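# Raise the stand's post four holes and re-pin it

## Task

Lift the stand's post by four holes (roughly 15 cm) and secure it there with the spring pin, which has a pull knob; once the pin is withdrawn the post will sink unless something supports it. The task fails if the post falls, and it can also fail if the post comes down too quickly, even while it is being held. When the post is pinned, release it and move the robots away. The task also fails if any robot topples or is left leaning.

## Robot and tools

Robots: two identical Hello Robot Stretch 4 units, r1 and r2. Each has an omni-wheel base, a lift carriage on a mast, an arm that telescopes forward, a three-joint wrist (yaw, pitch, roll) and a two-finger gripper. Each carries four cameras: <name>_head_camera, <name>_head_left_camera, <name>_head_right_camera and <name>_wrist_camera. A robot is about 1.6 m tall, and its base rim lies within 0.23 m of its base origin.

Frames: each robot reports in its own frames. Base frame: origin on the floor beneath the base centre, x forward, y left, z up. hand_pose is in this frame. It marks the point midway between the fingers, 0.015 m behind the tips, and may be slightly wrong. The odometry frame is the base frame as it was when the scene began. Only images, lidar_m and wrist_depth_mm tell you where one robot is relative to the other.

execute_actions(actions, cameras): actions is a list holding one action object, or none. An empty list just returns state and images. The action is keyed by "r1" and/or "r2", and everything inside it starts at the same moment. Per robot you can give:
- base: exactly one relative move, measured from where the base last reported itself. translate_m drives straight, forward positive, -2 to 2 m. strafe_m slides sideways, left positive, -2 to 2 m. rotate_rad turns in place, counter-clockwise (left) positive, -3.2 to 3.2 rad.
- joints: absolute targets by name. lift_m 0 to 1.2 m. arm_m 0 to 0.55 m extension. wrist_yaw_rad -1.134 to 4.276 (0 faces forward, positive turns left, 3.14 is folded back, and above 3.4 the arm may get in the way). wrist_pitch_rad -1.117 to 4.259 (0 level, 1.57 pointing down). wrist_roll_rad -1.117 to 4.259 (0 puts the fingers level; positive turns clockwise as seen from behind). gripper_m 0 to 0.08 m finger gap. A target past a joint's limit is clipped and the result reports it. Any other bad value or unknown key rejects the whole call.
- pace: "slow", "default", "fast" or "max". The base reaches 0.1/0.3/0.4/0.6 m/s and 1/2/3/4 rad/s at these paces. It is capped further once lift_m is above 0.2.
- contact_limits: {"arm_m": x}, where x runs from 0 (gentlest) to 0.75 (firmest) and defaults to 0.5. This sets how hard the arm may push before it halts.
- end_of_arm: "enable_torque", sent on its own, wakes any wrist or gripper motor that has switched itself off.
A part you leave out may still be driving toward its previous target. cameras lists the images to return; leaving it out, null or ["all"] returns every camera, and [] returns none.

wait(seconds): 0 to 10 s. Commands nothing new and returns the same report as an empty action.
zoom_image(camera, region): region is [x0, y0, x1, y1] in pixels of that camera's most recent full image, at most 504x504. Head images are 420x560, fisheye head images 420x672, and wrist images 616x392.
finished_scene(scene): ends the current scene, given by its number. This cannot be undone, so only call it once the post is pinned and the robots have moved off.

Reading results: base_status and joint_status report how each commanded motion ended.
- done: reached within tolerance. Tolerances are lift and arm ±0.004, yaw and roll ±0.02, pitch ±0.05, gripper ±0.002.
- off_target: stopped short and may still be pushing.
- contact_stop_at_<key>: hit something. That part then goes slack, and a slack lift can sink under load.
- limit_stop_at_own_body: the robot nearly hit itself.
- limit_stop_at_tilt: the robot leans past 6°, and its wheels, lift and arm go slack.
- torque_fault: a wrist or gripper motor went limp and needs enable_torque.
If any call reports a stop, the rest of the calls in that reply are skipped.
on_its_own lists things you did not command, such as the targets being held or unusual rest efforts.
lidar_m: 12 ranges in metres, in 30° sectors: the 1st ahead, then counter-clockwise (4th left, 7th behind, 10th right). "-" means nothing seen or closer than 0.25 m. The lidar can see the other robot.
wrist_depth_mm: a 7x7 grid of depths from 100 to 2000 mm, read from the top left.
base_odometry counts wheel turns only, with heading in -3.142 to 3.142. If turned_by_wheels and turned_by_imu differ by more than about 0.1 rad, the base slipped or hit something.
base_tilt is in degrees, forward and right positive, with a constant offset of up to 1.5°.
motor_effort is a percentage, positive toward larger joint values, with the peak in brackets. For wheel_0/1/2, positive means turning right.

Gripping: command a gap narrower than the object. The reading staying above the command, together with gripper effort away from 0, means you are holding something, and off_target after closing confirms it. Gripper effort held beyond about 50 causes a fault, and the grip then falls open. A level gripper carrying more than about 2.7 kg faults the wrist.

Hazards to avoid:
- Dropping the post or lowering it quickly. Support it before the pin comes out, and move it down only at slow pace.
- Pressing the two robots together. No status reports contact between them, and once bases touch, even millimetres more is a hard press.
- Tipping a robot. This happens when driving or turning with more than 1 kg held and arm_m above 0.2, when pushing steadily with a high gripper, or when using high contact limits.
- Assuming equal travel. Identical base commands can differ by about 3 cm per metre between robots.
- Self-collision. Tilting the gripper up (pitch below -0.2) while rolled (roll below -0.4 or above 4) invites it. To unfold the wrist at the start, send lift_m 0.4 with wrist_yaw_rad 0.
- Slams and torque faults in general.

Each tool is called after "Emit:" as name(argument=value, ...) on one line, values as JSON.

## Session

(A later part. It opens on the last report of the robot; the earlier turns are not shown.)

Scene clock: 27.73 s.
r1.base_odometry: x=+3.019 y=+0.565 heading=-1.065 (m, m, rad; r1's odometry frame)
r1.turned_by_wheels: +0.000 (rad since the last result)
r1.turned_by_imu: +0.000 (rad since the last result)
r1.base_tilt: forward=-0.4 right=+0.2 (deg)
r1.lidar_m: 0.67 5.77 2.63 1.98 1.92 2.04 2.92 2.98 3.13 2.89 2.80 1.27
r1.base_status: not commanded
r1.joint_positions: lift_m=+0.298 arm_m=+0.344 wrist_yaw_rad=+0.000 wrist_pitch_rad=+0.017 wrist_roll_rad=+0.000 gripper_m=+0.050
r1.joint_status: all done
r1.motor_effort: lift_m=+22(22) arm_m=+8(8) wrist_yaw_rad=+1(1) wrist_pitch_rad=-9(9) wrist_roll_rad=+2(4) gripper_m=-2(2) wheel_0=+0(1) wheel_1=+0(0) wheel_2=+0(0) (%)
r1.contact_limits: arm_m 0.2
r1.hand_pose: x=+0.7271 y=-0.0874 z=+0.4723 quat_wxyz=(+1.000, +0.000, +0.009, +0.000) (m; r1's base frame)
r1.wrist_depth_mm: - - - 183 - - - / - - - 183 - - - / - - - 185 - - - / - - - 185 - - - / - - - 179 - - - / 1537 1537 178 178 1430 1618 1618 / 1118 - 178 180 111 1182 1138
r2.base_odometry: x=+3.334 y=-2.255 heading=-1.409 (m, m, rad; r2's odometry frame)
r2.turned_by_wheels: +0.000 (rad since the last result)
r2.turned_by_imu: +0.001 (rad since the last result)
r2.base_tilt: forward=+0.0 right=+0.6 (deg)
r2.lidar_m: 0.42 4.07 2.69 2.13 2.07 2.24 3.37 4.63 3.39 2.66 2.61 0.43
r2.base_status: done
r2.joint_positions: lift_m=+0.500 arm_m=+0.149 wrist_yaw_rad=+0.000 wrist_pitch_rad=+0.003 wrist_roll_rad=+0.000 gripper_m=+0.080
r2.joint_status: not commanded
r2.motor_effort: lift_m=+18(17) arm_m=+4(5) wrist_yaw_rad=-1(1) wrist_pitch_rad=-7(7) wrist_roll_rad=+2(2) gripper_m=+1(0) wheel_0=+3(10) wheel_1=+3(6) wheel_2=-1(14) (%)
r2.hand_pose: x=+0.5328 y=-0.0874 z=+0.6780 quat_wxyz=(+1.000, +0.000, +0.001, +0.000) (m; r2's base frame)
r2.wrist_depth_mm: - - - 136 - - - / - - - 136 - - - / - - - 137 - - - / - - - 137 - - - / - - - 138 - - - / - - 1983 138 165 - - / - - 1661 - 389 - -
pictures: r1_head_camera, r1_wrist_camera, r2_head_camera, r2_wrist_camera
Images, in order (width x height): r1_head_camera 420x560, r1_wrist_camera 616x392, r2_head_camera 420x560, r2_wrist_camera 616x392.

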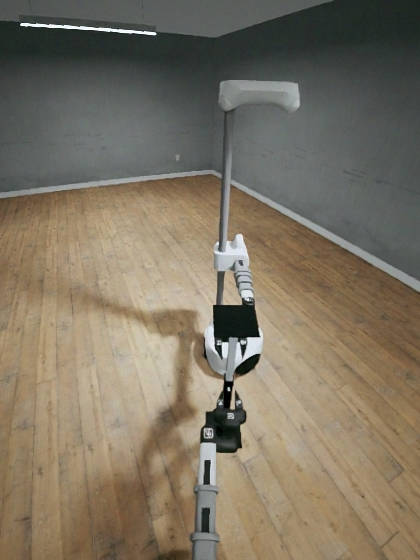

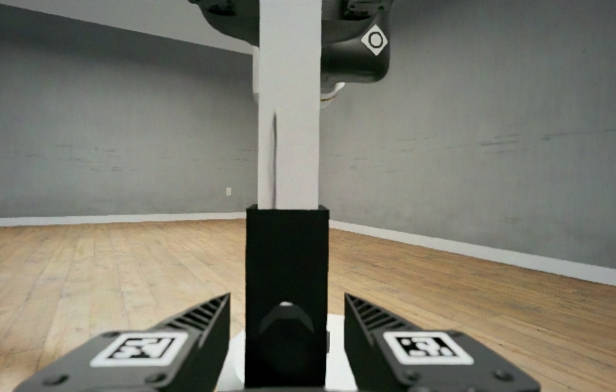

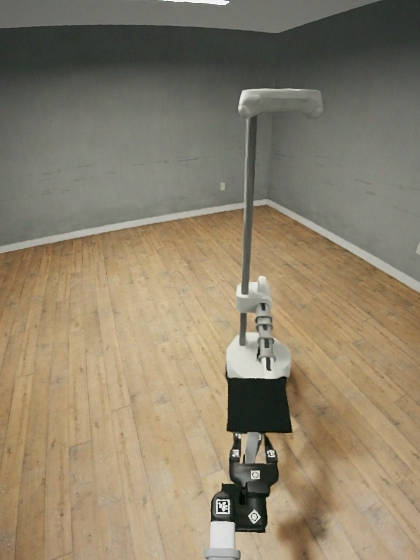

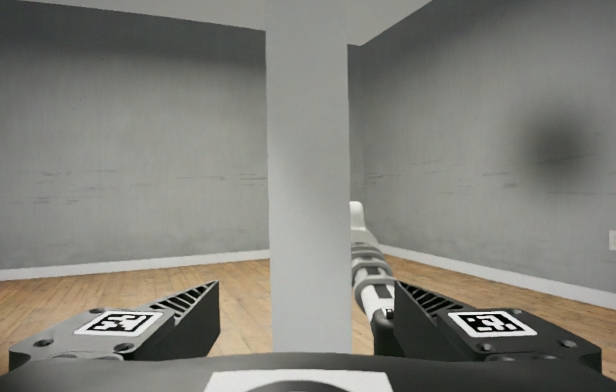

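Emit:
execute_actions(actions=[{"r1":{"joints":{"arm_m":0.351,"gripper_m":0.032},"contact_limits":{"arm_m":0.2}},"r2":{"joints":{"arm_m":0.163,"gripper_m":0.042}}}], cameras=["r1_wrist_camera","r2_wrist_camera"])

Emit:
execute_actions(actions=[{"r1":{"joints":{"gripper_m":0.0}},"r2":{"joints":{"gripper_m":0.0}}}], cameras=["r1_wrist_camera","r2_wrist_camera"])

Scene clock: 29.53 s.
r1.base_odometry: x=+3.019 y=+0.565 heading=-1.065 (m, m, rad; r1's odometry frame)
r1.turned_by_wheels: +0.000 (rad since the last result)
r1.turned_by_imu: +0.000 (rad since the last result)
r1.base_tilt: forward=-0.4 right=+0.3 (deg)
r1.lidar_m: 0.68 5.75 2.62 1.98 1.91 2.04 2.91 2.97 3.15 2.89 2.80 1.26
r1.base_status: not commanded
r1.joint_positions: lift_m=+0.298 arm_m=+0.350 wrist_yaw_rad=+0.000 wrist_pitch_rad=+0.017 wrist_roll_rad=+0.000 gripper_m=+0.032
r1.joint_status: all done
r1.motor_effort: lift_m=+22(22) arm_m=+8(7) wrist_yaw_rad=+0(1) wrist_pitch_rad=-9(9) wrist_roll_rad=+1(2) gripper_m=-3(1) wheel_0=-1(0) wheel_1=+0(0) wheel_2=+0(0) (%)
r1.contact_limits: arm_m 0.2
r1.hand_pose: x=+0.7331 y=-0.0874 z=+0.4723 quat_wxyz=(+1.000, +0.000, +0.009, +0.000) (m; r1's base frame)
r1.wrist_depth_mm: - - - 177 - - - / - - - 179 - - - / - - - 179 - - - / - - - 179 - - - / - - - 172 - - - / 1537 1499 171 172 1576 1618 1576 / 1078 - 143 137 - 1160 1118
r2.base_odometry: x=+3.334 y=-2.255 heading=-1.409 (m, m, rad; r2's odometry frame)
r2.turned_by_wheels: +0.000 (rad since the last result)
r2.turned_by_imu: +0.000 (rad since the last result)
r2.base_tilt: forward=+0.0 right=+0.6 (deg)
r2.lidar_m: 0.44 4.05 2.71 2.12 2.05 2.22 3.39 4.65 3.39 2.66 2.62 0.45
r2.base_status: not commanded
r2.joint_positions: lift_m=+0.500 arm_m=+0.162 wrist_yaw_rad=+0.000 wrist_pitch_rad=+0.003 wrist_roll_rad=+0.000 gripper_m=+0.042
r2.joint_status: all done
r2.motor_effort: lift_m=+18(17) arm_m=+4(5) wrist_yaw_rad=-1(2) wrist_pitch_rad=-7(7) wrist_roll_rad=+2(3) gripper_m=-3(6) wheel_0=+4(3) wheel_1=+3(3) wheel_2=-1(1) (%)
r2.hand_pose: x=+0.5458 y=-0.0874 z=+0.6780 quat_wxyz=(+1.000, +0.000, +0.001, +0.000) (m; r2's base frame)
r2.wrist_depth_mm: - - - 123 - - - / - - - 123 - - - / - - - 124 - - - / - - - 124 - - - / - - - 124 - - - / - - 147 125 150 - - / 1756 - - - - - 1537
pictures: r1_wrist_camera, r2_wrist_camera
Images, in order (width x height): r1_wrist_camera 616x392, r2_wrist_camera 616x392.

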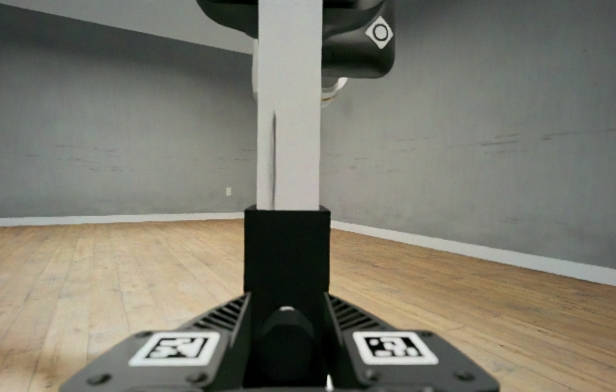

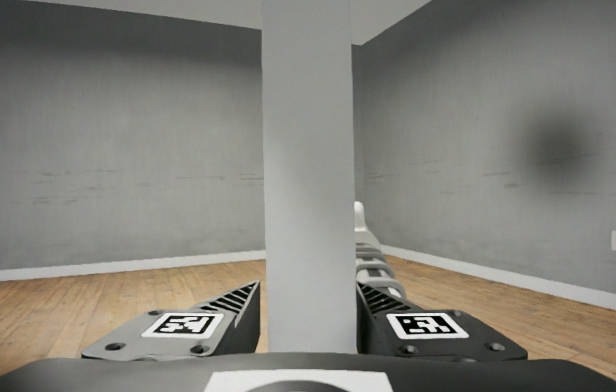

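Scene clock: 30.40 s.
r1.base_odometry: x=+3.019 y=+0.565 heading=-1.065 (m, m, rad; r1's odometry frame)
r1.turned_by_wheels: +0.000 (rad since the last result)
r1.turned_by_imu: +0.000 (rad since the last result)
r1.base_tilt: forward=-0.5 right=+0.4 (deg)
r1.lidar_m: 0.69 5.76 2.62 1.97 1.92 2.01 2.90 2.98 3.13 2.88 2.79 1.27
r1.base_status: not commanded
r1.joint_positions: lift_m=+0.298 arm_m=+0.350 wrist_yaw_rad=+0.000 wrist_pitch_rad=+0.017 wrist_roll_rad=+0.001 gripper_m=+0.019
r1.joint_status: gripper_m off_target (ended at +0.019, target +0.000)
r1.on_its_own: gripper_m is held at +0.015, not at your +0.000, by its contact guard: the fingers met something
r1.motor_effort: lift_m=+22(22) arm_m=+8(8) wrist_yaw_rad=+0(1) wrist_pitch_rad=-9(10) wrist_roll_rad=-1(0) gripper_m=-35(35) wheel_0=-1(0) wheel_1=+0(0) wheel_2=+0(1) (%)
r1.hand_pose: x=+0.7331 y=-0.0874 z=+0.4723 quat_wxyz=(+1.000, +0.000, +0.009, +0.000) (m; r1's base frame)
r1.wrist_depth_mm: - - - 177 - - - / - - - 178 - - - / - - - 178 - - - / - - - 179 - - - / - - - 173 - - - / 1464 1537 1281 171 1618 1537 1618 / 1042 1138 103 137 - 1118 1138
r2.base_odometry: x=+3.334 y=-2.255 heading=-1.409 (m, m, rad; r2's odometry frame)
r2.turned_by_wheels: +0.000 (rad since the last result)
r2.turned_by_imu: +0.000 (rad since the last result)
r2.base_tilt: forward=+0.0 right=+0.5 (deg)
r2.lidar_m: 0.43 4.04 2.74 2.10 2.08 2.23 3.36 4.64 3.40 2.68 2.62 0.46
r2.base_status: not commanded
r2.joint_positions: lift_m=+0.500 arm_m=+0.162 wrist_yaw_rad=-0.003 wrist_pitch_rad=+0.003 wrist_roll_rad=+0.000 gripper_m=+0.029
r2.joint_status: gripper_m off_target (ended at +0.029, target +0.000)
r2.on_its_own: gripper_m is held at +0.024, not at your +0.000, by its contact guard: the fingers met something
r2.motor_effort: lift_m=+18(17) arm_m=+3(4) wrist_yaw_rad=+6(7) wrist_pitch_rad=-8(9) wrist_roll_rad=+0(1) gripper_m=-40(43) wheel_0=+1(4) wheel_1=+2(3) wheel_2=-1(2) (%)
r2.hand_pose: x=+0.5458 y=-0.0880 z=+0.6779 quat_wxyz=(+1.000, +0.000, +0.002, -0.001) (m; r2's base frame)
r2.wrist_depth_mm: - - - 123 - - - / - - - 123 - - - / - - - 124 - - - / - - - 124 - - - / - - - 124 - - - / - - 149 125 146 - - / 1708 - - - - - 1537
pictures: r1_wrist_camera, r2_wrist_camera
Images, in order (width x height): r1_wrist_camera 616x392, r2_wrist_camera 616x392.

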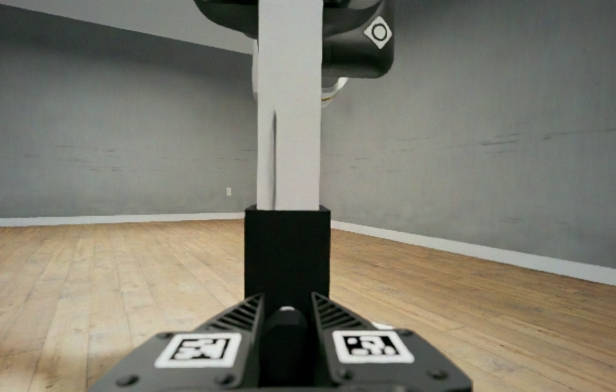

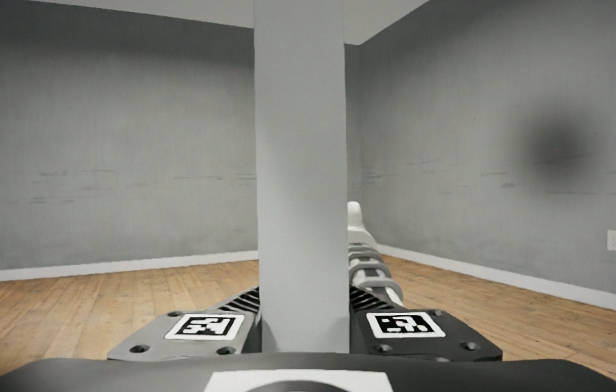

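Emit:
execute_actions(actions=[{"r2":{"joints":{"lift_m":0.505},"pace":"slow"}}], cameras=["r1_wrist_camera"])

Scene clock: 31.03 s.
r1.base_odometry: x=+3.019 y=+0.565 heading=-1.065 (m, m, rad; r1's odometry frame)
r1.turned_by_wheels: +0.000 (rad since the last result)
r1.turned_by_imu: +0.000 (rad since the last result)
r1.base_tilt: forward=-0.5 right=+0.3 (deg)
r1.lidar_m: 0.69 5.76 2.60 1.97 1.92 2.03 2.91 2.98 3.14 2.89 2.79 1.27
r1.base_status: not commanded
r1.joint_positions: lift_m=+0.298 arm_m=+0.350 wrist_yaw_rad=+0.000 wrist_pitch_rad=+0.017 wrist_roll_rad=+0.001 gripper_m=+0.019
r1.joint_status: not commanded
r1.on_its_own: gripper_m is held at +0.015, not at your +0.000, by its contact guard: the fingers met something
r1.motor_effort: lift_m=+22(22) arm_m=+8(8) wrist_yaw_rad=-1(1) wrist_pitch_rad=-8(8) wrist_roll_rad=+0(0) gripper_m=-35(35) wheel_0=+0(1) wheel_1=+0(0) wheel_2=+0(0) (%)
r1.hand_pose: x=+0.7331 y=-0.0874 z=+0.4723 quat_wxyz=(+1.000, +0.000, +0.009, +0.000) (m; r1's base frame)
r1.wrist_depth_mm: - - - 177 - - - / - - - 178 - - - / - - - 179 - - - / - - - 180 - - - / - - - 172 - - - / 1464 1537 1308 170 1537 1576 1618 / 1060 1160 103 137 - 1098 1098
r2.base_odometry: x=+3.334 y=-2.255 heading=-1.409 (m, m, rad; r2's odometry frame)
r2.turned_by_wheels: +0.000 (rad since the last result)
r2.turned_by_imu: +0.000 (rad since the last result)
r2.base_tilt: forward=+0.1 right=+0.6 (deg)
r2.lidar_m: 0.46 4.07 2.69 2.14 2.07 2.24 3.39 4.65 3.44 2.66 2.63 0.44
r2.base_status: not commanded
r2.joint_positions: lift_m=+0.504 arm_m=+0.163 wrist_yaw_rad=-0.002 wrist_pitch_rad=+0.009 wrist_roll_rad=+0.000 gripper_m=+0.029
r2.joint_status: all done
r2.on_its_own: gripper_m is held at +0.024, not at your +0.000, by its contact guard: the fingers met something; wrist_pitch_rad is at rest, and its effort (-24) is outside its rest range (-23 to +23)
r2.motor_effort: lift_m=+31(31) arm_m=+2(3) wrist_yaw_rad=+5(7) wrist_pitch_rad=-24(24) wrist_roll_rad=+1(1) gripper_m=-39(39) wheel_0=+0(1) wheel_1=+2(2) wheel_2=-1(1) (%)
r2.hand_pose: x=+0.5460 y=-0.0879 z=+0.6806 quat_wxyz=(+1.000, +0.000, +0.004, -0.001) (m; r2's base frame)
r2.wrist_depth_mm: - - - 122 - - - / - - - 122 - - - / - - - 123 - - - / - - - 124 - - - / - - - 124 - - - / - - 149 125 146 - - / 1618 - - - - - 1499
pictures: r1_wrist_camera
Images, in order (width x height): r1_wrist_camera 616x392.

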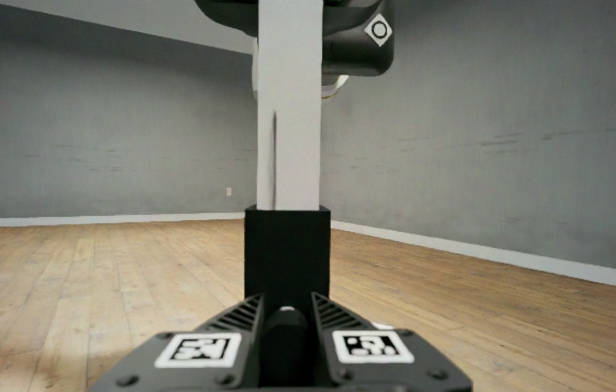

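Emit:
execute_actions(actions=[{"r2":{"joints":{"lift_m":0.508},"pace":"slow"}}], cameras=["r1_wrist_camera"])

Scene clock: 31.67 s.
r1.base_odometry: x=+3.019 y=+0.565 heading=-1.065 (m, m, rad; r1's odometry frame)
r1.turned_by_wheels: +0.000 (rad since the last result)
r1.turned_by_imu: +0.000 (rad since the last result)
r1.base_tilt: forward=-0.4 right=+0.3 (deg)
r1.lidar_m: 0.70 5.76 2.61 1.99 1.91 2.04 2.91 2.97 3.15 2.88 2.80 1.26
r1.base_status: not commanded
r1.joint_positions: lift_m=+0.298 arm_m=+0.350 wrist_yaw_rad=+0.000 wrist_pitch_rad=+0.017 wrist_roll_rad=+0.001 gripper_m=+0.019
r1.joint_status: not commanded
r1.on_its_own: gripper_m is held at +0.015, not at your +0.000, by its contact guard: the fingers met something
r1.motor_effort: lift_m=+22(22) arm_m=+8(8) wrist_yaw_rad=-1(1) wrist_pitch_rad=-9(8) wrist_roll_rad=+0(0) gripper_m=-35(36) wheel_0=+0(0) wheel_1=+0(0) wheel_2=+0(0) (%)
r1.hand_pose: x=+0.7331 y=-0.0874 z=+0.4723 quat_wxyz=(+1.000, +0.000, +0.009, +0.000) (m; r1's base frame)
r1.wrist_depth_mm: - - - 177 - - - / - - - 178 - - - / - - - 179 - - - / - - - 179 - - - / - - - 172 - - - / 1499 1537 1336 171 1576 1576 1576 / 1060 1118 103 137 - 1118 1118
r2.base_odometry: x=+3.334 y=-2.255 heading=-1.409 (m, m, rad; r2's odometry frame)
r2.turned_by_wheels: +0.000 (rad since the last result)
r2.turned_by_imu: +0.000 (rad since the last result)
r2.base_tilt: forward=+0.0 right=+0.6 (deg)
r2.lidar_m: 0.44 4.06 2.69 2.12 2.07 2.24 3.35 4.65 3.41 2.70 2.64 0.45
r2.base_status: not commanded
r2.joint_positions: lift_m=+0.507 arm_m=+0.163 wrist_yaw_rad=-0.002 wrist_pitch_rad=+0.010 wrist_roll_rad=-0.001 gripper_m=+0.029
r2.joint_status: all done
r2.on_its_own: gripper_m is held at +0.024, not at your +0.000, by its contact guard: the fingers met something; wrist_pitch_rad is at rest, and its effort (-28) is outside its rest range (-23 to +23)
r2.motor_effort: lift_m=+32(31) arm_m=+2(2) wrist_yaw_rad=+5(5) wrist_pitch_rad=-28(28) wrist_roll_rad=+2(2) gripper_m=-39(39) wheel_0=+0(1) wheel_1=+2(2) wheel_2=-2(2) (%)
r2.hand_pose: x=+0.5460 y=-0.0879 z=+0.6832 quat_wxyz=(+1.000, +0.000, +0.005, -0.001) (m; r2's base frame)
r2.wrist_depth_mm: - - - 121 - - - / - - - 122 - - - / - - - 123 - - - / - - - 123 - - - / - - - 124 - - - / - - 149 124 146 - - / 1661 - - - - - 1499
pictures: r1_wrist_camera
Images, in order (width x height): r1_wrist_camera 616x392.

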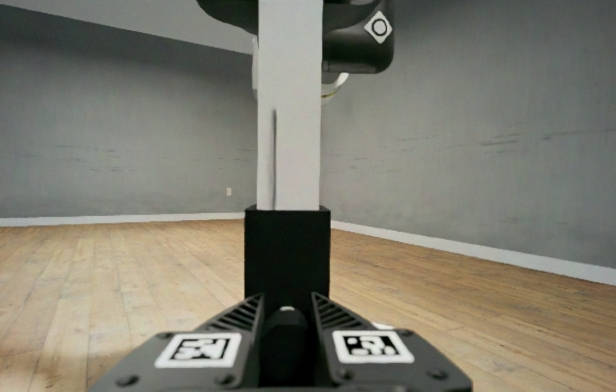

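Emit:
execute_actions(actions=[{"r1":{"joints":{"arm_m":0.338},"pace":"slow"}}], cameras=["r1_wrist_camera","r1_head_camera"])

Scene clock: 32.73 s.
r1.base_odometry: x=+3.019 y=+0.565 heading=-1.065 (m, m, rad; r1's odometry frame)
r1.turned_by_wheels: +0.000 (rad since the last result)
r1.turned_by_imu: -0.001 (rad since the last result)
r1.base_tilt: forward=-0.5 right=+0.2 (deg)
r1.lidar_m: 0.68 5.75 2.60 2.00 1.92 2.04 2.92 2.98 3.14 2.91 2.80 1.26
r1.base_status: not commanded
r1.joint_positions: lift_m=+0.298 arm_m=+0.341 wrist_yaw_rad=+0.009 wrist_pitch_rad=+0.019 wrist_roll_rad=+0.001 gripper_m=+0.019
r1.joint_status: all done
r1.on_its_own: gripper_m is held at +0.015, not at your +0.000, by its contact guard: the fingers met something; wrist_yaw_rad is at rest, and its effort (-25) is outside its rest range (-13 to +13)
r1.motor_effort: lift_m=+22(22) arm_m=-19(19) wrist_yaw_rad=-25(25) wrist_pitch_rad=-13(12) wrist_roll_rad=+0(1) gripper_m=-35(36) wheel_0=-8(8) wheel_1=-4(4) wheel_2=+8(9) (%)
r1.hand_pose: x=+0.7256 y=-0.0856 z=+0.4719 quat_wxyz=(+1.000, +0.000, +0.009, +0.004) (m; r1's base frame)
r1.wrist_depth_mm: - - - 183 - - - / - - - 185 - - - / - - - 185 - - - / - - - 186 - - - / - - - 178 - - - / 1576 1499 1397 159 1576 1576 1618 / 1078 1118 103 138 - 1118 1118
r2.base_odometry: x=+3.334 y=-2.255 heading=-1.409 (m, m, rad; r2's odometry frame)
r2.turned_by_wheels: +0.000 (rad since the last result)
r2.turned_by_imu: +0.000 (rad since the last result)
r2.base_tilt: forward=+0.0 right=+0.6 (deg)
r2.lidar_m: 0.43 4.07 2.68 2.11 2.07 2.24 3.38 4.64 3.40 2.68 2.63 0.46
r2.base_status: not commanded
r2.joint_positions: lift_m=+0.507 arm_m=+0.163 wrist_yaw_rad=-0.002 wrist_pitch_rad=+0.009 wrist_roll_rad=-0.001 gripper_m=+0.029
r2.joint_status: not commanded
r2.on_its_own: gripper_m is held at +0.024, not at your +0.000, by its contact guard: the fingers met something; wrist_pitch_rad is at rest, and its effort (-24) is outside its rest range (-23 to +23)
r2.motor_effort: lift_m=+31(31) arm_m=+2(2) wrist_yaw_rad=+5(5) wrist_pitch_rad=-24(28) wrist_roll_rad=+4(2) gripper_m=-39(39) wheel_0=+1(0) wheel_1=+2(2) wheel_2=-1(1) (%)
r2.hand_pose: x=+0.5460 y=-0.0879 z=+0.6836 quat_wxyz=(+1.000, +0.000, +0.004, -0.001) (m; r2's base frame)
r2.wrist_depth_mm: - - - 122 - - - / - - - 122 - - - / - - - 123 - - - / - - - 124 - - - / - - - 124 - - - / - - 149 125 146 - - / 1661 - - - - - 1537
pictures: r1_head_camera, r1_wrist_camera
Images, in order (width x height): r1_head_camera 420x560, r1_wrist_camera 616x392.

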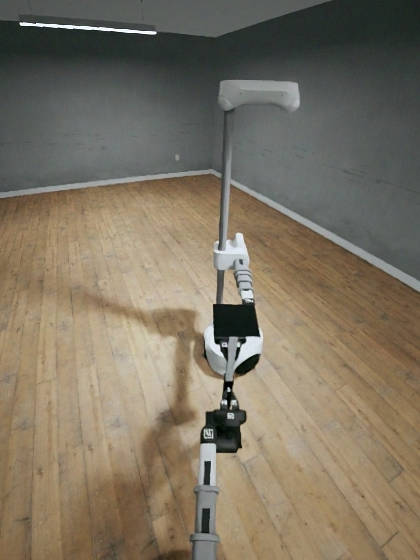

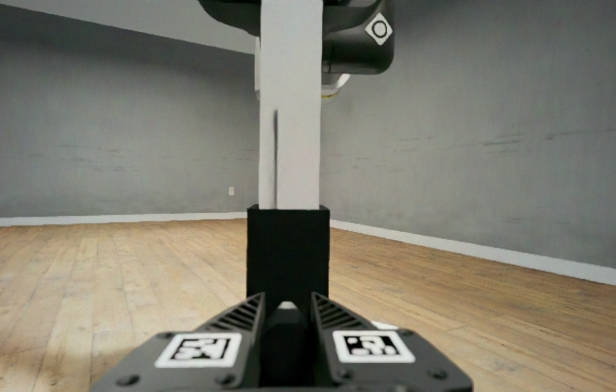

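Emit:
execute_actions(actions=[{"r1":{"joints":{"arm_m":0.334},"pace":"slow"}}], cameras=["r1_wrist_camera"])

Scene clock: 33.50 s.
r1.base_odometry: x=+3.019 y=+0.565 heading=-1.065 (m, m, rad; r1's odometry frame)
r1.turned_by_wheels: +0.000 (rad since the last result)
r1.turned_by_imu: +0.000 (rad since the last result)
r1.base_tilt: forward=-0.5 right=+0.3 (deg)
r1.lidar_m: 0.68 5.75 2.61 1.98 1.92 2.03 2.91 2.98 3.13 2.89 2.79 1.26
r1.base_status: not commanded
r1.joint_positions: lift_m=+0.298 arm_m=+0.337 wrist_yaw_rad=+0.008 wrist_pitch_rad=+0.019 wrist_roll_rad=+0.001 gripper_m=+0.019
r1.joint_status: all done
r1.on_its_own: gripper_m is held at +0.015, not at your +0.000, by its contact guard: the fingers met something; wrist_yaw_rad is at rest, and its effort (-24) is outside its rest range (-13 to +13)
r1.motor_effort: lift_m=+22(22) arm_m=-19(20) wrist_yaw_rad=-24(25) wrist_pitch_rad=-12(12) wrist_roll_rad=+1(1) gripper_m=-35(35) wheel_0=-8(8) wheel_1=-4(4) wheel_2=+8(8) (%)
r1.hand_pose: x=+0.7216 y=-0.0856 z=+0.4719 quat_wxyz=(+1.000, +0.000, +0.009, +0.004) (m; r1's base frame)
r1.wrist_depth_mm: - - - 188 - - - / - - - 188 - - - / - - - 189 - - - / - - - 190 - - - / - - - 183 - - - / 1499 1537 1397 155 1576 1618 1618 / 1060 1118 103 143 - 1118 1118
r2.base_odometry: x=+3.334 y=-2.255 heading=-1.409 (m, m, rad; r2's odometry frame)
r2.turned_by_wheels: +0.000 (rad since the last result)
r2.turned_by_imu: +0.000 (rad since the last result)
r2.base_tilt: forward=+0.1 right=+0.6 (deg)
r2.lidar_m: 0.44 4.05 2.72 2.11 2.06 2.25 3.37 4.65 3.41 2.68 2.62 0.45
r2.base_status: not commanded
r2.joint_positions: lift_m=+0.507 arm_m=+0.163 wrist_yaw_rad=-0.002 wrist_pitch_rad=+0.009 wrist_roll_rad=-0.001 gripper_m=+0.029
r2.joint_status: not commanded
r2.on_its_own: gripper_m is held at +0.024, not at your +0.000, by its contact guard: the fingers met something; wrist_pitch_rad is at rest, and its effort (-24) is outside its rest range (-23 to +23)
r2.motor_effort: lift_m=+30(30) arm_m=+2(2) wrist_yaw_rad=+5(5) wrist_pitch_rad=-24(24) wrist_roll_rad=+4(3) gripper_m=-39(39) wheel_0=+0(1) wheel_1=+2(2) wheel_2=-2(1) (%)
r2.hand_pose: x=+0.5460 y=-0.0879 z=+0.6836 quat_wxyz=(+1.000, +0.000, +0.004, -0.001) (m; r2's base frame)
r2.wrist_depth_mm: - - - 122 - - - / - - - 122 - - - / - - - 123 - - - / - - - 124 - - - / - - - 124 - - - / - - 149 124 146 - - / 1661 - - - - - 1499
pictures: r1_wrist_camera
Images, in order (width x height): r1_wrist_camera 616x392.

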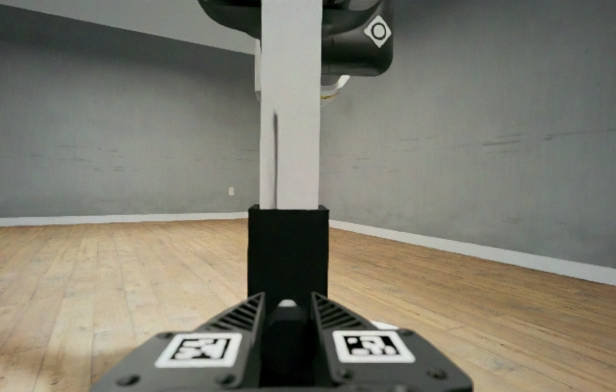

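Emit:
execute_actions(actions=[{"r2":{"joints":{"lift_m":0.516},"pace":"slow"}}], cameras=["r1_wrist_camera"])

Scene clock: 34.27 s.
r1.base_odometry: x=+3.019 y=+0.565 heading=-1.065 (m, m, rad; r1's odometry frame)
r1.turned_by_wheels: +0.000 (rad since the last result)
r1.turned_by_imu: +0.000 (rad since the last result)
r1.base_tilt: forward=-0.5 right=+0.4 (deg)
r1.lidar_m: 0.70 5.76 2.60 1.99 1.92 2.02 2.90 2.98 3.16 2.89 2.79 1.28
r1.base_status: not commanded
r1.joint_positions: lift_m=+0.298 arm_m=+0.337 wrist_yaw_rad=+0.008 wrist_pitch_rad=+0.019 wrist_roll_rad=+0.001 gripper_m=+0.019
r1.joint_status: not commanded
r1.on_its_own: gripper_m is held at +0.015, not at your +0.000, by its contact guard: the fingers met something; wrist_yaw_rad is at rest, and its effort (-25) is outside its rest range (-13 to +13)
r1.motor_effort: lift_m=+22(21) arm_m=-19(19) wrist_yaw_rad=-25(24) wrist_pitch_rad=-11(14) wrist_roll_rad=+0(0) gripper_m=-35(35) wheel_0=-8(8) wheel_1=-4(4) wheel_2=+9(8) (%)
r1.hand_pose: x=+0.7216 y=-0.0856 z=+0.4719 quat_wxyz=(+1.000, +0.000, +0.009, +0.004) (m; r1's base frame)
r1.wrist_depth_mm: - - - 187 - - - / - - - 189 - - - / - - - 189 - - - / - - - 190 - - - / - - - 183 - - - / 1499 1537 1397 155 1576 1537 1708 / 1078 1118 103 143 - 1118 1118
r2.base_odometry: x=+3.334 y=-2.255 heading=-1.409 (m, m, rad; r2's odometry frame)
r2.turned_by_wheels: +0.000 (rad since the last result)
r2.turned_by_imu: +0.000 (rad since the last result)
r2.base_tilt: forward=+0.0 right=+0.6 (deg)
r2.lidar_m: 0.43 4.07 2.70 2.13 2.07 2.23 3.36 4.65 3.44 2.66 2.62 0.46
r2.base_status: not commanded
r2.joint_positions: lift_m=+0.515 arm_m=+0.163 wrist_yaw_rad=-0.002 wrist_pitch_rad=+0.009 wrist_roll_rad=-0.001 gripper_m=+0.029
r2.joint_status: all done
r2.on_its_own: gripper_m is held at +0.024, not at your +0.000, by its contact guard: the fingers met something; wrist_pitch_rad is at rest, and its effort (-25) is outside its rest range (-23 to +23)
r2.motor_effort: lift_m=+31(34) arm_m=+2(2) wrist_yaw_rad=+6(4) wrist_pitch_rad=-25(25) wrist_roll_rad=+3(3) gripper_m=-39(39) wheel_0=+0(0) wheel_1=+2(2) wheel_2=-1(1) (%)
r2.hand_pose: x=+0.5460 y=-0.0879 z=+0.6915 quat_wxyz=(+1.000, +0.000, +0.005, -0.001) (m; r2's base frame)
r2.wrist_depth_mm: - - - 122 - - - / - - - 122 - - - / - - - 123 - - - / - - - 123 - - - / - - - 124 - - - / - - 149 124 146 - - / 1661 - - - - - 1537
pictures: r1_wrist_camera
Images, in order (width x height): r1_wrist_camera 616x392.

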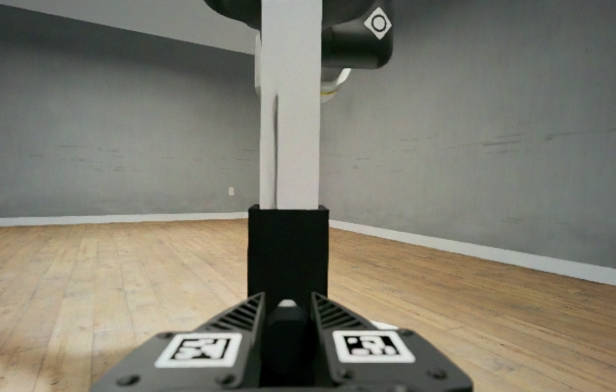

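Emit:
execute_actions(actions=[{"r2":{"joints":{"lift_m":0.60},"pace":"slow"}}], cameras=["r1_wrist_camera","r2_wrist_camera"])

Scene clock: 35.90 s.
r1.base_odometry: x=+3.019 y=+0.565 heading=-1.065 (m, m, rad; r1's odometry frame)
r1.turned_by_wheels: +0.000 (rad since the last result)
r1.turned_by_imu: +0.000 (rad since the last result)
r1.base_tilt: forward=-0.4 right=+0.4 (deg)
r1.lidar_m: 0.68 5.77 2.62 1.99 1.92 2.04 2.90 2.98 3.15 2.90 2.81 1.26
r1.base_status: not commanded
r1.joint_positions: lift_m=+0.298 arm_m=+0.337 wrist_yaw_rad=+0.008 wrist_pitch_rad=+0.019 wrist_roll_rad=+0.001 gripper_m=+0.019
r1.joint_status: not commanded
r1.on_its_own: gripper_m is held at +0.015, not at your +0.000, by its contact guard: the fingers met something; wrist_yaw_rad is at rest, and its effort (-24) is outside its rest range (-13 to +13)
r1.motor_effort: lift_m=+22(22) arm_m=-19(19) wrist_yaw_rad=-24(24) wrist_pitch_rad=-14(14) wrist_roll_rad=+0(2) gripper_m=-35(35) wheel_0=-8(8) wheel_1=-4(4) wheel_2=+8(8) (%)
r1.hand_pose: x=+0.7216 y=-0.0856 z=+0.4719 quat_wxyz=(+1.000, +0.000, +0.009, +0.004) (m; r1's base frame)
r1.wrist_depth_mm: - - - 187 - - - / - - - 189 - - - / - - - 189 - - - / - - - 190 - - - / - - - 183 - - - / 1499 1499 1397 155 1576 1618 1618 / 1078 1138 103 143 - 1118 1118
r2.base_odometry: x=+3.334 y=-2.255 heading=-1.409 (m, m, rad; r2's odometry frame)
r2.turned_by_wheels: +0.000 (rad since the last result)
r2.turned_by_imu: +0.000 (rad since the last result)
r2.base_tilt: forward=+0.1 right=+0.6 (deg)
r2.lidar_m: 0.43 4.05 2.70 2.13 2.07 2.25 3.39 4.64 3.40 2.67 2.64 0.43
r2.base_status: not commanded
r2.joint_positions: lift_m=+0.599 arm_m=+0.163 wrist_yaw_rad=-0.002 wrist_pitch_rad=+0.009 wrist_roll_rad=-0.001 gripper_m=+0.029
r2.joint_status: all done
r2.on_its_own: gripper_m is held at +0.024, not at your +0.000, by its contact guard: the fingers met something; wrist_pitch_rad is at rest, and its effort (-25) is outside its rest range (-23 to +23)
r2.motor_effort: lift_m=+30(31) arm_m=+2(2) wrist_yaw_rad=+4(6) wrist_pitch_rad=-25(25) wrist_roll_rad=+2(3) gripper_m=-39(39) wheel_0=+0(0) wheel_1=+2(2) wheel_2=-1(1) (%)
r2.hand_pose: x=+0.5460 y=-0.0879 z=+0.7755 quat_wxyz=(+1.000, +0.000, +0.005, -0.001) (m; r2's base frame)
r2.wrist_depth_mm: - - - 122 - - - / - - - 122 - - - / - - - 123 - - - / - - - 123 - - - / - - - 124 - - - / - - 149 125 146 - - / 1863 - - - - - 1708
pictures: r1_wrist_camera, r2_wrist_camera
Images, in order (width x height): r1_wrist_camera 616x392, r2_wrist_camera 616x392.

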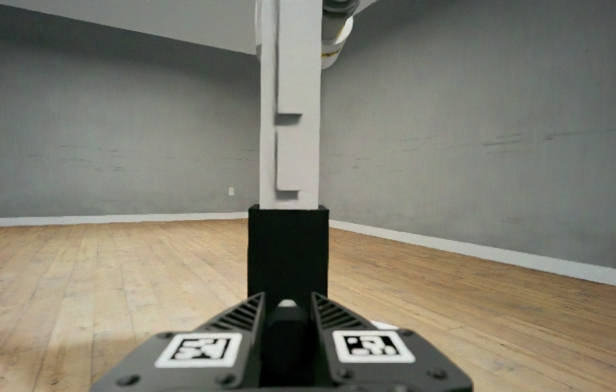

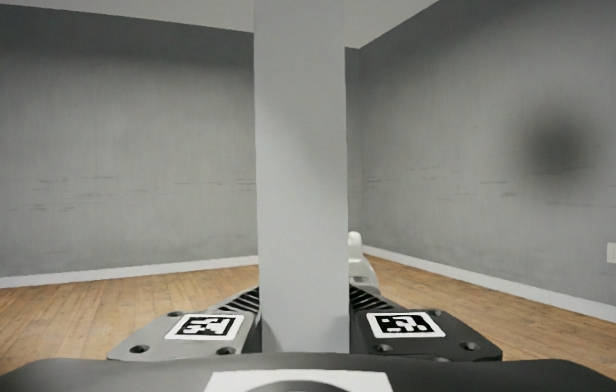

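Emit:
zoom_image(camera="r1_wrist_camera", region=[240, 90, 340, 220])

Region (240, 90, 340, 220) of r1_wrist_camera's 616x392 image, scaled by 3.877; it fills the left 388 columns of this view, and the rest is white.

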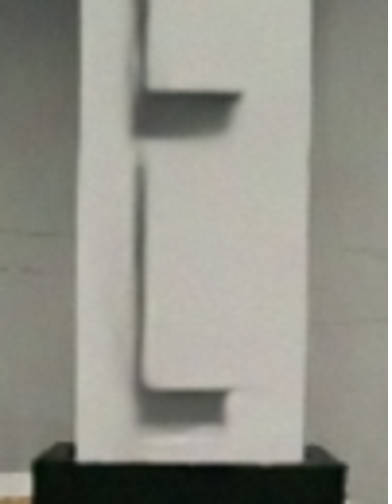

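Emit:
execute_actions(actions=[{"r2":{"joints":{"lift_m":0.648},"pace":"slow"}}], cameras=["r1_wrist_camera"])

Emit:
execute_actions(actions=[{"r1":{"joints":{"arm_m":0.343},"pace":"slow"}}], cameras=["r1_wrist_camera"])

Scene clock: 37.50 s.
r1.base_odometry: x=+3.019 y=+0.565 heading=-1.065 (m, m, rad; r1's odometry frame)
r1.turned_by_wheels: +0.000 (rad since the last result)
r1.turned_by_imu: +0.000 (rad since the last result)
r1.base_tilt: forward=-0.4 right=+0.2 (deg)
r1.lidar_m: 0.69 5.75 2.63 1.99 1.92 2.04 2.92 2.97 3.16 2.88 2.79 1.28
r1.base_status: not commanded
r1.joint_positions: lift_m=+0.298 arm_m=+0.337 wrist_yaw_rad=+0.008 wrist_pitch_rad=+0.019 wrist_roll_rad=+0.001 gripper_m=+0.019
r1.joint_status: not commanded
r1.on_its_own: gripper_m is held at +0.015, not at your +0.000, by its contact guard: the fingers met something; wrist_yaw_rad is at rest, and its effort (-24) is outside its rest range (-13 to +13)
r1.motor_effort: lift_m=+22(22) arm_m=-19(19) wrist_yaw_rad=-24(25) wrist_pitch_rad=-13(12) wrist_roll_rad=+0(1) gripper_m=-35(35) wheel_0=-8(8) wheel_1=-4(4) wheel_2=+8(9) (%)
r1.hand_pose: x=+0.7216 y=-0.0856 z=+0.4719 quat_wxyz=(+1.000, +0.000, +0.009, +0.004) (m; r1's base frame)
r1.wrist_depth_mm: - - - 187 - - - / - - - 189 - - - / - - - 190 - - - / - - - 190 - - - / - - - 182 - - - / 1537 1576 1366 156 1618 1576 1618 / 1078 1138 103 142 - 1118 1098
r2.base_odometry: x=+3.334 y=-2.255 heading=-1.409 (m, m, rad; r2's odometry frame)
r2.turned_by_wheels: +0.000 (rad since the last result)
r2.turned_by_imu: +0.000 (rad since the last result)
r2.base_tilt: forward=+0.0 right=+0.6 (deg)
r2.lidar_m: 0.43 4.06 2.72 2.12 2.07 2.21 3.41 4.64 3.42 2.68 2.64 0.47
r2.base_status: not commanded
r2.joint_positions: lift_m=+0.647 arm_m=+0.163 wrist_yaw_rad=-0.002 wrist_pitch_rad=+0.009 wrist_roll_rad=-0.001 gripper_m=+0.029
r2.joint_status: all done
r2.on_its_own: gripper_m is held at +0.024, not at your +0.000, by its contact guard: the fingers met something; wrist_pitch_rad is at rest, and its effort (-25) is outside its rest range (-23 to +23)
r2.motor_effort: lift_m=+31(32) arm_m=+2(2) wrist_yaw_rad=+6(5) wrist_pitch_rad=-25(25) wrist_roll_rad=+3(3) gripper_m=-39(39) wheel_0=+0(0) wheel_1=+2(2) wheel_2=-1(1) (%)
r2.hand_pose: x=+0.5460 y=-0.0879 z=+0.8235 quat_wxyz=(+1.000, +0.000, +0.005, -0.001) (m; r2's base frame)
r2.wrist_depth_mm: - - - 122 - - - / - - - 122 - - - / - - - 123 - - - / - - - 123 - - - / - - - 124 - - - / - - 149 125 146 - - / - - - - - - 1808
pictures: r1_wrist_camera
Images, in order (width x height): r1_wrist_camera 616x392.

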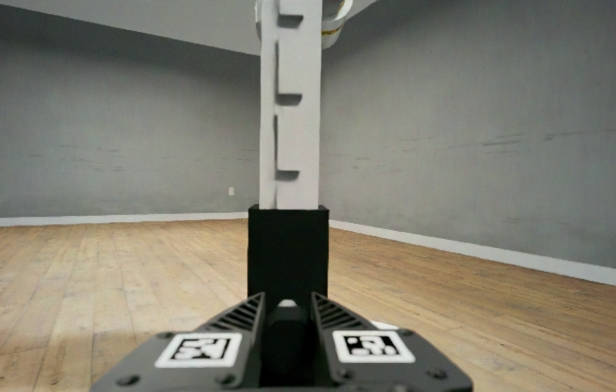

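Scene clock: 38.40 s.
r1.base_odometry: x=+3.019 y=+0.565 heading=-1.065 (m, m, rad; r1's odometry frame)
r1.turned_by_wheels: +0.000 (rad since the last result)
r1.turned_by_imu: +0.000 (rad since the last result)
r1.base_tilt: forward=-0.4 right=+0.3 (deg)
r1.lidar_m: 0.68 5.76 2.61 1.97 1.92 2.03 2.92 2.98 3.15 2.91 2.80 1.26
r1.base_status: not commanded
r1.joint_positions: lift_m=+0.298 arm_m=+0.341 wrist_yaw_rad=-0.001 wrist_pitch_rad=+0.017 wrist_roll_rad=+0.001 gripper_m=+0.019
r1.joint_status: all done
r1.on_its_own: gripper_m is held at +0.015, not at your +0.000, by its contact guard: the fingers met something
r1.motor_effort: lift_m=+22(22) arm_m=+12(18) wrist_yaw_rad=+5(25) wrist_pitch_rad=-7(12) wrist_roll_rad=+0(0) gripper_m=-35(35) wheel_0=-1(8) wheel_1=-1(4) wheel_2=-1(8) (%)
r1.hand_pose: x=+0.7243 y=-0.0877 z=+0.4724 quat_wxyz=(+1.000, +0.000, +0.008, -0.001) (m; r1's base frame)
r1.wrist_depth_mm: - - - 186 - - - / - - - 187 - - - / - - - 188 - - - / - - - 188 - - - / - - - 181 - - - / 1499 1576 1430 156 1576 1576 1708 / 1060 1160 103 142 - 1098 1118
r2.base_odometry: x=+3.334 y=-2.255 heading=-1.409 (m, m, rad; r2's odometry frame)
r2.turned_by_wheels: +0.000 (rad since the last result)
r2.turned_by_imu: +0.000 (rad since the last result)
r2.base_tilt: forward=+0.1 right=+0.5 (deg)
r2.lidar_m: 0.43 4.07 2.71 2.10 2.07 2.22 3.36 4.65 3.42 2.68 2.62 0.45
r2.base_status: not commanded
r2.joint_positions: lift_m=+0.647 arm_m=+0.163 wrist_yaw_rad=-0.002 wrist_pitch_rad=+0.009 wrist_roll_rad=-0.001 gripper_m=+0.029
r2.joint_status: not commanded
r2.on_its_own: gripper_m is held at +0.024, not at your +0.000, by its contact guard: the fingers met something; wrist_pitch_rad is at rest, and its effort (-25) is outside its rest range (-23 to +23)
r2.motor_effort: lift_m=+31(31) arm_m=+2(2) wrist_yaw_rad=+6(5) wrist_pitch_rad=-25(25) wrist_roll_rad=+3(3) gripper_m=-39(39) wheel_0=+0(0) wheel_1=+2(2) wheel_2=-1(1) (%)
r2.hand_pose: x=+0.5461 y=-0.0878 z=+0.8235 quat_wxyz=(+1.000, +0.000, +0.005, -0.001) (m; r2's base frame)
r2.wrist_depth_mm: - - - 122 - - - / - - - 122 - - - / - - - 123 - - - / - - - 123 - - - / - - - 124 - - - / - - 149 125 146 - - / - - - - - - 1808
pictures: r1_wrist_camera
Images, in order (width x height): r1_wrist_camera 616x392.

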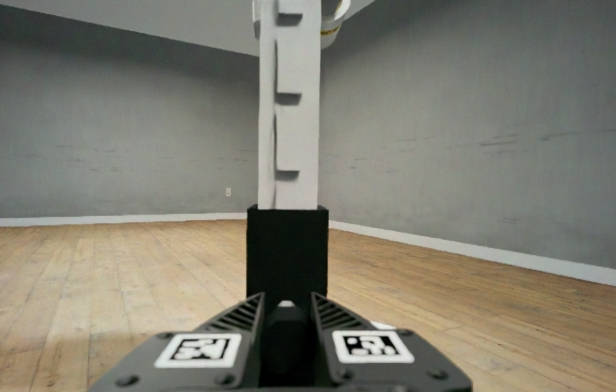

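Emit:
execute_actions(actions=[{"r1":{"joints":{"gripper_m":0.04}},"r2":{"joints":{"lift_m":0.658},"pace":"slow"}}], cameras=["r1_wrist_camera"])

Scene clock: 39.37 s.
r1.base_odometry: x=+3.019 y=+0.565 heading=-1.065 (m, m, rad; r1's odometry frame)
r1.turned_by_wheels: +0.000 (rad since the last result)
r1.turned_by_imu: +0.000 (rad since the last result)
r1.base_tilt: forward=-0.4 right=+0.3 (deg)
r1.lidar_m: 0.67 5.76 2.61 1.97 1.90 2.02 2.92 2.98 3.14 2.90 2.79 1.26
r1.base_status: not commanded
r1.joint_positions: lift_m=+0.298 arm_m=+0.342 wrist_yaw_rad=-0.001 wrist_pitch_rad=+0.017 wrist_roll_rad=+0.001 gripper_m=+0.040
r1.joint_status: all done
r1.motor_effort: lift_m=+22(22) arm_m=+8(12) wrist_yaw_rad=+1(4) wrist_pitch_rad=-7(7) wrist_roll_rad=+2(0) gripper_m=+2(33) wheel_0=+0(1) wheel_1=-1(1) wheel_2=-2(1) (%)
r1.hand_pose: x=+0.7251 y=-0.0875 z=+0.4724 quat_wxyz=(+1.000, +0.000, +0.008, +0.000) (m; r1's base frame)
r1.wrist_depth_mm: - - - 186 - - - / - - - 187 - - - / - - - 187 - - - / - - - 188 - - - / - - - 181 - - - / 1499 1499 179 163 1576 1537 1576 / 1118 - 137 141 104 1182 1138
r2.base_odometry: x=+3.334 y=-2.255 heading=-1.409 (m, m, rad; r2's odometry frame)
r2.turned_by_wheels: +0.000 (rad since the last result)
r2.turned_by_imu: +0.000 (rad since the last result)
r2.base_tilt: forward=+0.0 right=+0.7 (deg)
r2.lidar_m: 0.43 4.07 2.71 2.11 2.07 2.27 3.34 4.65 3.39 2.68 2.63 0.45
r2.base_status: not commanded
r2.joint_positions: lift_m=+0.657 arm_m=+0.163 wrist_yaw_rad=-0.002 wrist_pitch_rad=+0.013 wrist_roll_rad=-0.001 gripper_m=+0.028
r2.joint_status: all done
r2.on_its_own: gripper_m is held at +0.024, not at your +0.000, by its contact guard: the fingers met something; wrist_pitch_rad is at rest, and its effort (-36) is outside its rest range (-23 to +23)
r2.motor_effort: lift_m=+33(33) arm_m=+1(2) wrist_yaw_rad=+4(5) wrist_pitch_rad=-36(41) wrist_roll_rad=+4(6) gripper_m=-39(39) wheel_0=+0(0) wheel_1=+1(2) wheel_2=-1(1) (%)
r2.hand_pose: x=+0.5462 y=-0.0877 z=+0.8325 quat_wxyz=(+1.000, -0.001, +0.006, -0.001) (m; r2's base frame)
r2.wrist_depth_mm: - - - 121 - - - / - - - 122 - - - / - - - 122 - - - / - - - 123 - - - / - - - 124 - - - / - - 149 125 146 - - / - - - - - - 1808
pictures: r1_wrist_camera
Images, in order (width x height): r1_wrist_camera 616x392.

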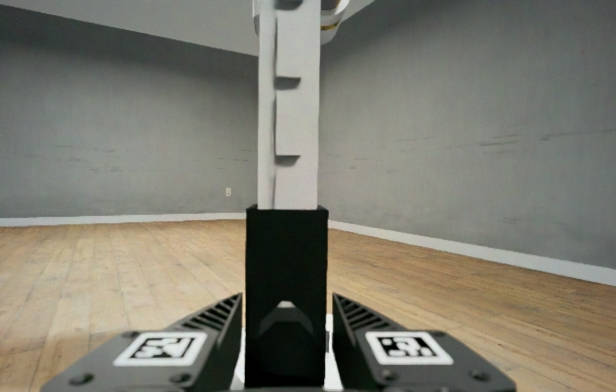

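Emit:
execute_actions(actions=[{"r2":{"joints":{"lift_m":0.6605},"pace":"slow"}}], cameras=["r1_wrist_camera"])

Scene clock: 39.97 s.
r1.base_odometry: x=+3.019 y=+0.565 heading=-1.065 (m, m, rad; r1's odometry frame)
r1.turned_by_wheels: +0.000 (rad since the last result)
r1.turned_by_imu: +0.000 (rad since the last result)
r1.base_tilt: forward=-0.5 right=+0.3 (deg)
r1.lidar_m: 0.69 5.75 2.63 1.99 1.92 2.04 2.90 2.96 3.15 2.89 2.78 1.25
r1.base_status: not commanded
r1.joint_positions: lift_m=+0.298 arm_m=+0.342 wrist_yaw_rad=-0.001 wrist_pitch_rad=+0.017 wrist_roll_rad=+0.001 gripper_m=+0.040
r1.joint_status: not commanded
r1.motor_effort: lift_m=+22(22) arm_m=+8(8) wrist_yaw_rad=+1(2) wrist_pitch_rad=-7(7) wrist_roll_rad=+2(1) gripper_m=+1(2) wheel_0=+0(1) wheel_1=-1(1) wheel_2=-2(1) (%)
r1.hand_pose: x=+0.7251 y=-0.0875 z=+0.4724 quat_wxyz=(+1.000, +0.000, +0.008, +0.000) (m; r1's base frame)
r1.wrist_depth_mm: - - - 185 - - - / - - - 186 - - - / - - - 187 - - - / - - - 189 - - - / - - - 181 - - - / 1537 1537 180 163 1576 1576 1618 / 1138 - 137 160 103 1182 1118
r2.base_odometry: x=+3.334 y=-2.255 heading=-1.409 (m, m, rad; r2's odometry frame)
r2.turned_by_wheels: +0.000 (rad since the last result)
r2.turned_by_imu: +0.000 (rad since the last result)
r2.base_tilt: forward=+0.0 right=+0.6 (deg)
r2.lidar_m: 0.42 4.06 2.70 2.12 2.04 2.24 3.37 4.65 3.43 2.68 2.63 0.46
r2.base_status: not commanded
r2.joint_positions: lift_m=+0.660 arm_m=+0.163 wrist_yaw_rad=-0.003 wrist_pitch_rad=+0.011 wrist_roll_rad=-0.001 gripper_m=+0.028
r2.joint_status: all done
r2.on_its_own: gripper_m is held at +0.024, not at your +0.000, by its contact guard: the fingers met something; wrist_pitch_rad is at rest, and its effort (-29) is outside its rest range (-23 to +23)
r2.motor_effort: lift_m=+31(34) arm_m=+1(1) wrist_yaw_rad=+6(7) wrist_pitch_rad=-29(38) wrist_roll_rad=+4(4) gripper_m=-39(39) wheel_0=-1(0) wheel_1=+1(2) wheel_2=-1(1) (%)
r2.hand_pose: x=+0.5461 y=-0.0880 z=+0.8357 quat_wxyz=(+1.000, -0.001, +0.005, -0.001) (m; r2's base frame)
r2.wrist_depth_mm: - - - 121 - - - / - - - 122 - - - / - - - 122 - - - / - - - 123 - - - / - - - 124 - - - / - - 149 125 146 - - / - - - - - - 1863
pictures: r1_wrist_camera
Images, in order (width x height): r1_wrist_camera 616x392.

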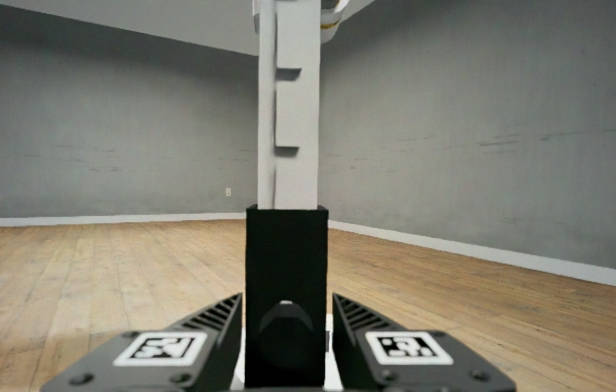

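Emit:
execute_actions(actions=[{"r1":{"joints":{"arm_m":0.30}},"r2":{"joints":{"lift_m":0.653},"pace":"slow"}}], cameras=["r1_wrist_camera","r1_head_camera"])

Scene clock: 40.97 s.
r1.base_odometry: x=+3.019 y=+0.565 heading=-1.065 (m, m, rad; r1's odometry frame)
r1.turned_by_wheels: +0.000 (rad since the last result)
r1.turned_by_imu: +0.000 (rad since the last result)
r1.base_tilt: forward=-0.5 right=+0.2 (deg)
r1.lidar_m: 0.67 5.74 2.61 1.97 1.92 2.04 2.90 2.99 3.14 2.91 2.80 1.27
r1.base_status: not commanded
r1.joint_positions: lift_m=+0.298 arm_m=+0.301 wrist_yaw_rad=+0.000 wrist_pitch_rad=+0.017 wrist_roll_rad=+0.001 gripper_m=+0.040
r1.joint_status: all done
r1.motor_effort: lift_m=+22(22) arm_m=-8(9) wrist_yaw_rad=+0(2) wrist_pitch_rad=-6(8) wrist_roll_rad=+2(3) gripper_m=+1(2) wheel_0=-1(1) wheel_1=-1(1) wheel_2=-1(2) (%)
r1.hand_pose: x=+0.6849 y=-0.0874 z=+0.4724 quat_wxyz=(+1.000, +0.000, +0.008, +0.000) (m; r1's base frame)
r1.wrist_depth_mm: - - - 225 - - - / - - - 225 - - - / - - - 228 - - - / - - - 227 - - - / - - - 221 - - - / 1576 1576 220 186 1537 1618 1661 / 1160 - 137 221 103 1160 1098
r2.base_odometry: x=+3.334 y=-2.255 heading=-1.409 (m, m, rad; r2's odometry frame)
r2.turned_by_wheels: +0.000 (rad since the last result)
r2.turned_by_imu: +0.000 (rad since the last result)
r2.base_tilt: forward=+0.1 right=+0.6 (deg)
r2.lidar_m: 0.43 4.03 2.69 2.12 2.06 2.19 3.39 4.63 3.40 2.67 2.62 0.45
r2.base_status: not commanded
r2.joint_positions: lift_m=+0.653 arm_m=+0.163 wrist_yaw_rad=-0.004 wrist_pitch_rad=+0.004 wrist_roll_rad=+0.000 gripper_m=+0.029
r2.joint_status: all done
r2.on_its_own: gripper_m is held at +0.024, not at your +0.000, by its contact guard: the fingers met something
r2.motor_effort: lift_m=+16(30) arm_m=+1(1) wrist_yaw_rad=+9(9) wrist_pitch_rad=-12(29) wrist_roll_rad=+2(5) gripper_m=-39(39) wheel_0=+0(1) wheel_1=+2(1) wheel_2=-1(1) (%)
r2.hand_pose: x=+0.5460 y=-0.0882 z=+0.8307 quat_wxyz=(+1.000, +0.000, +0.002, -0.002) (m; r2's base frame)
r2.wrist_depth_mm: - - - 123 - - - / - - - 123 - - - / - - - 124 - - - / - - - 124 - - - / - - - 124 - - - / - - 149 125 146 - - / - - - - - - 1863
pictures: r1_head_camera, r1_wrist_camera
Images, in order (width x height): r1_head_camera 420x560, r1_wrist_camera 616x392.

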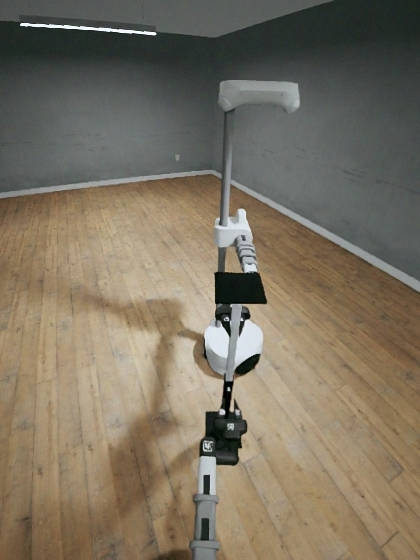

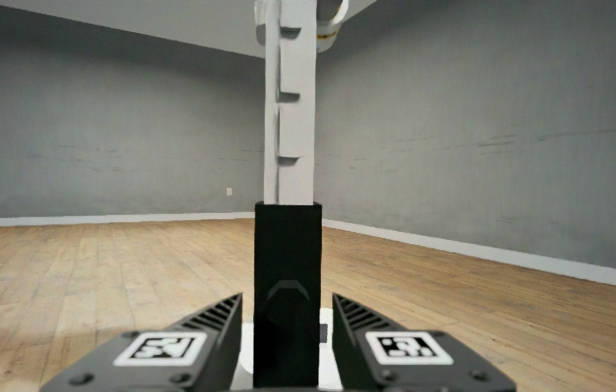

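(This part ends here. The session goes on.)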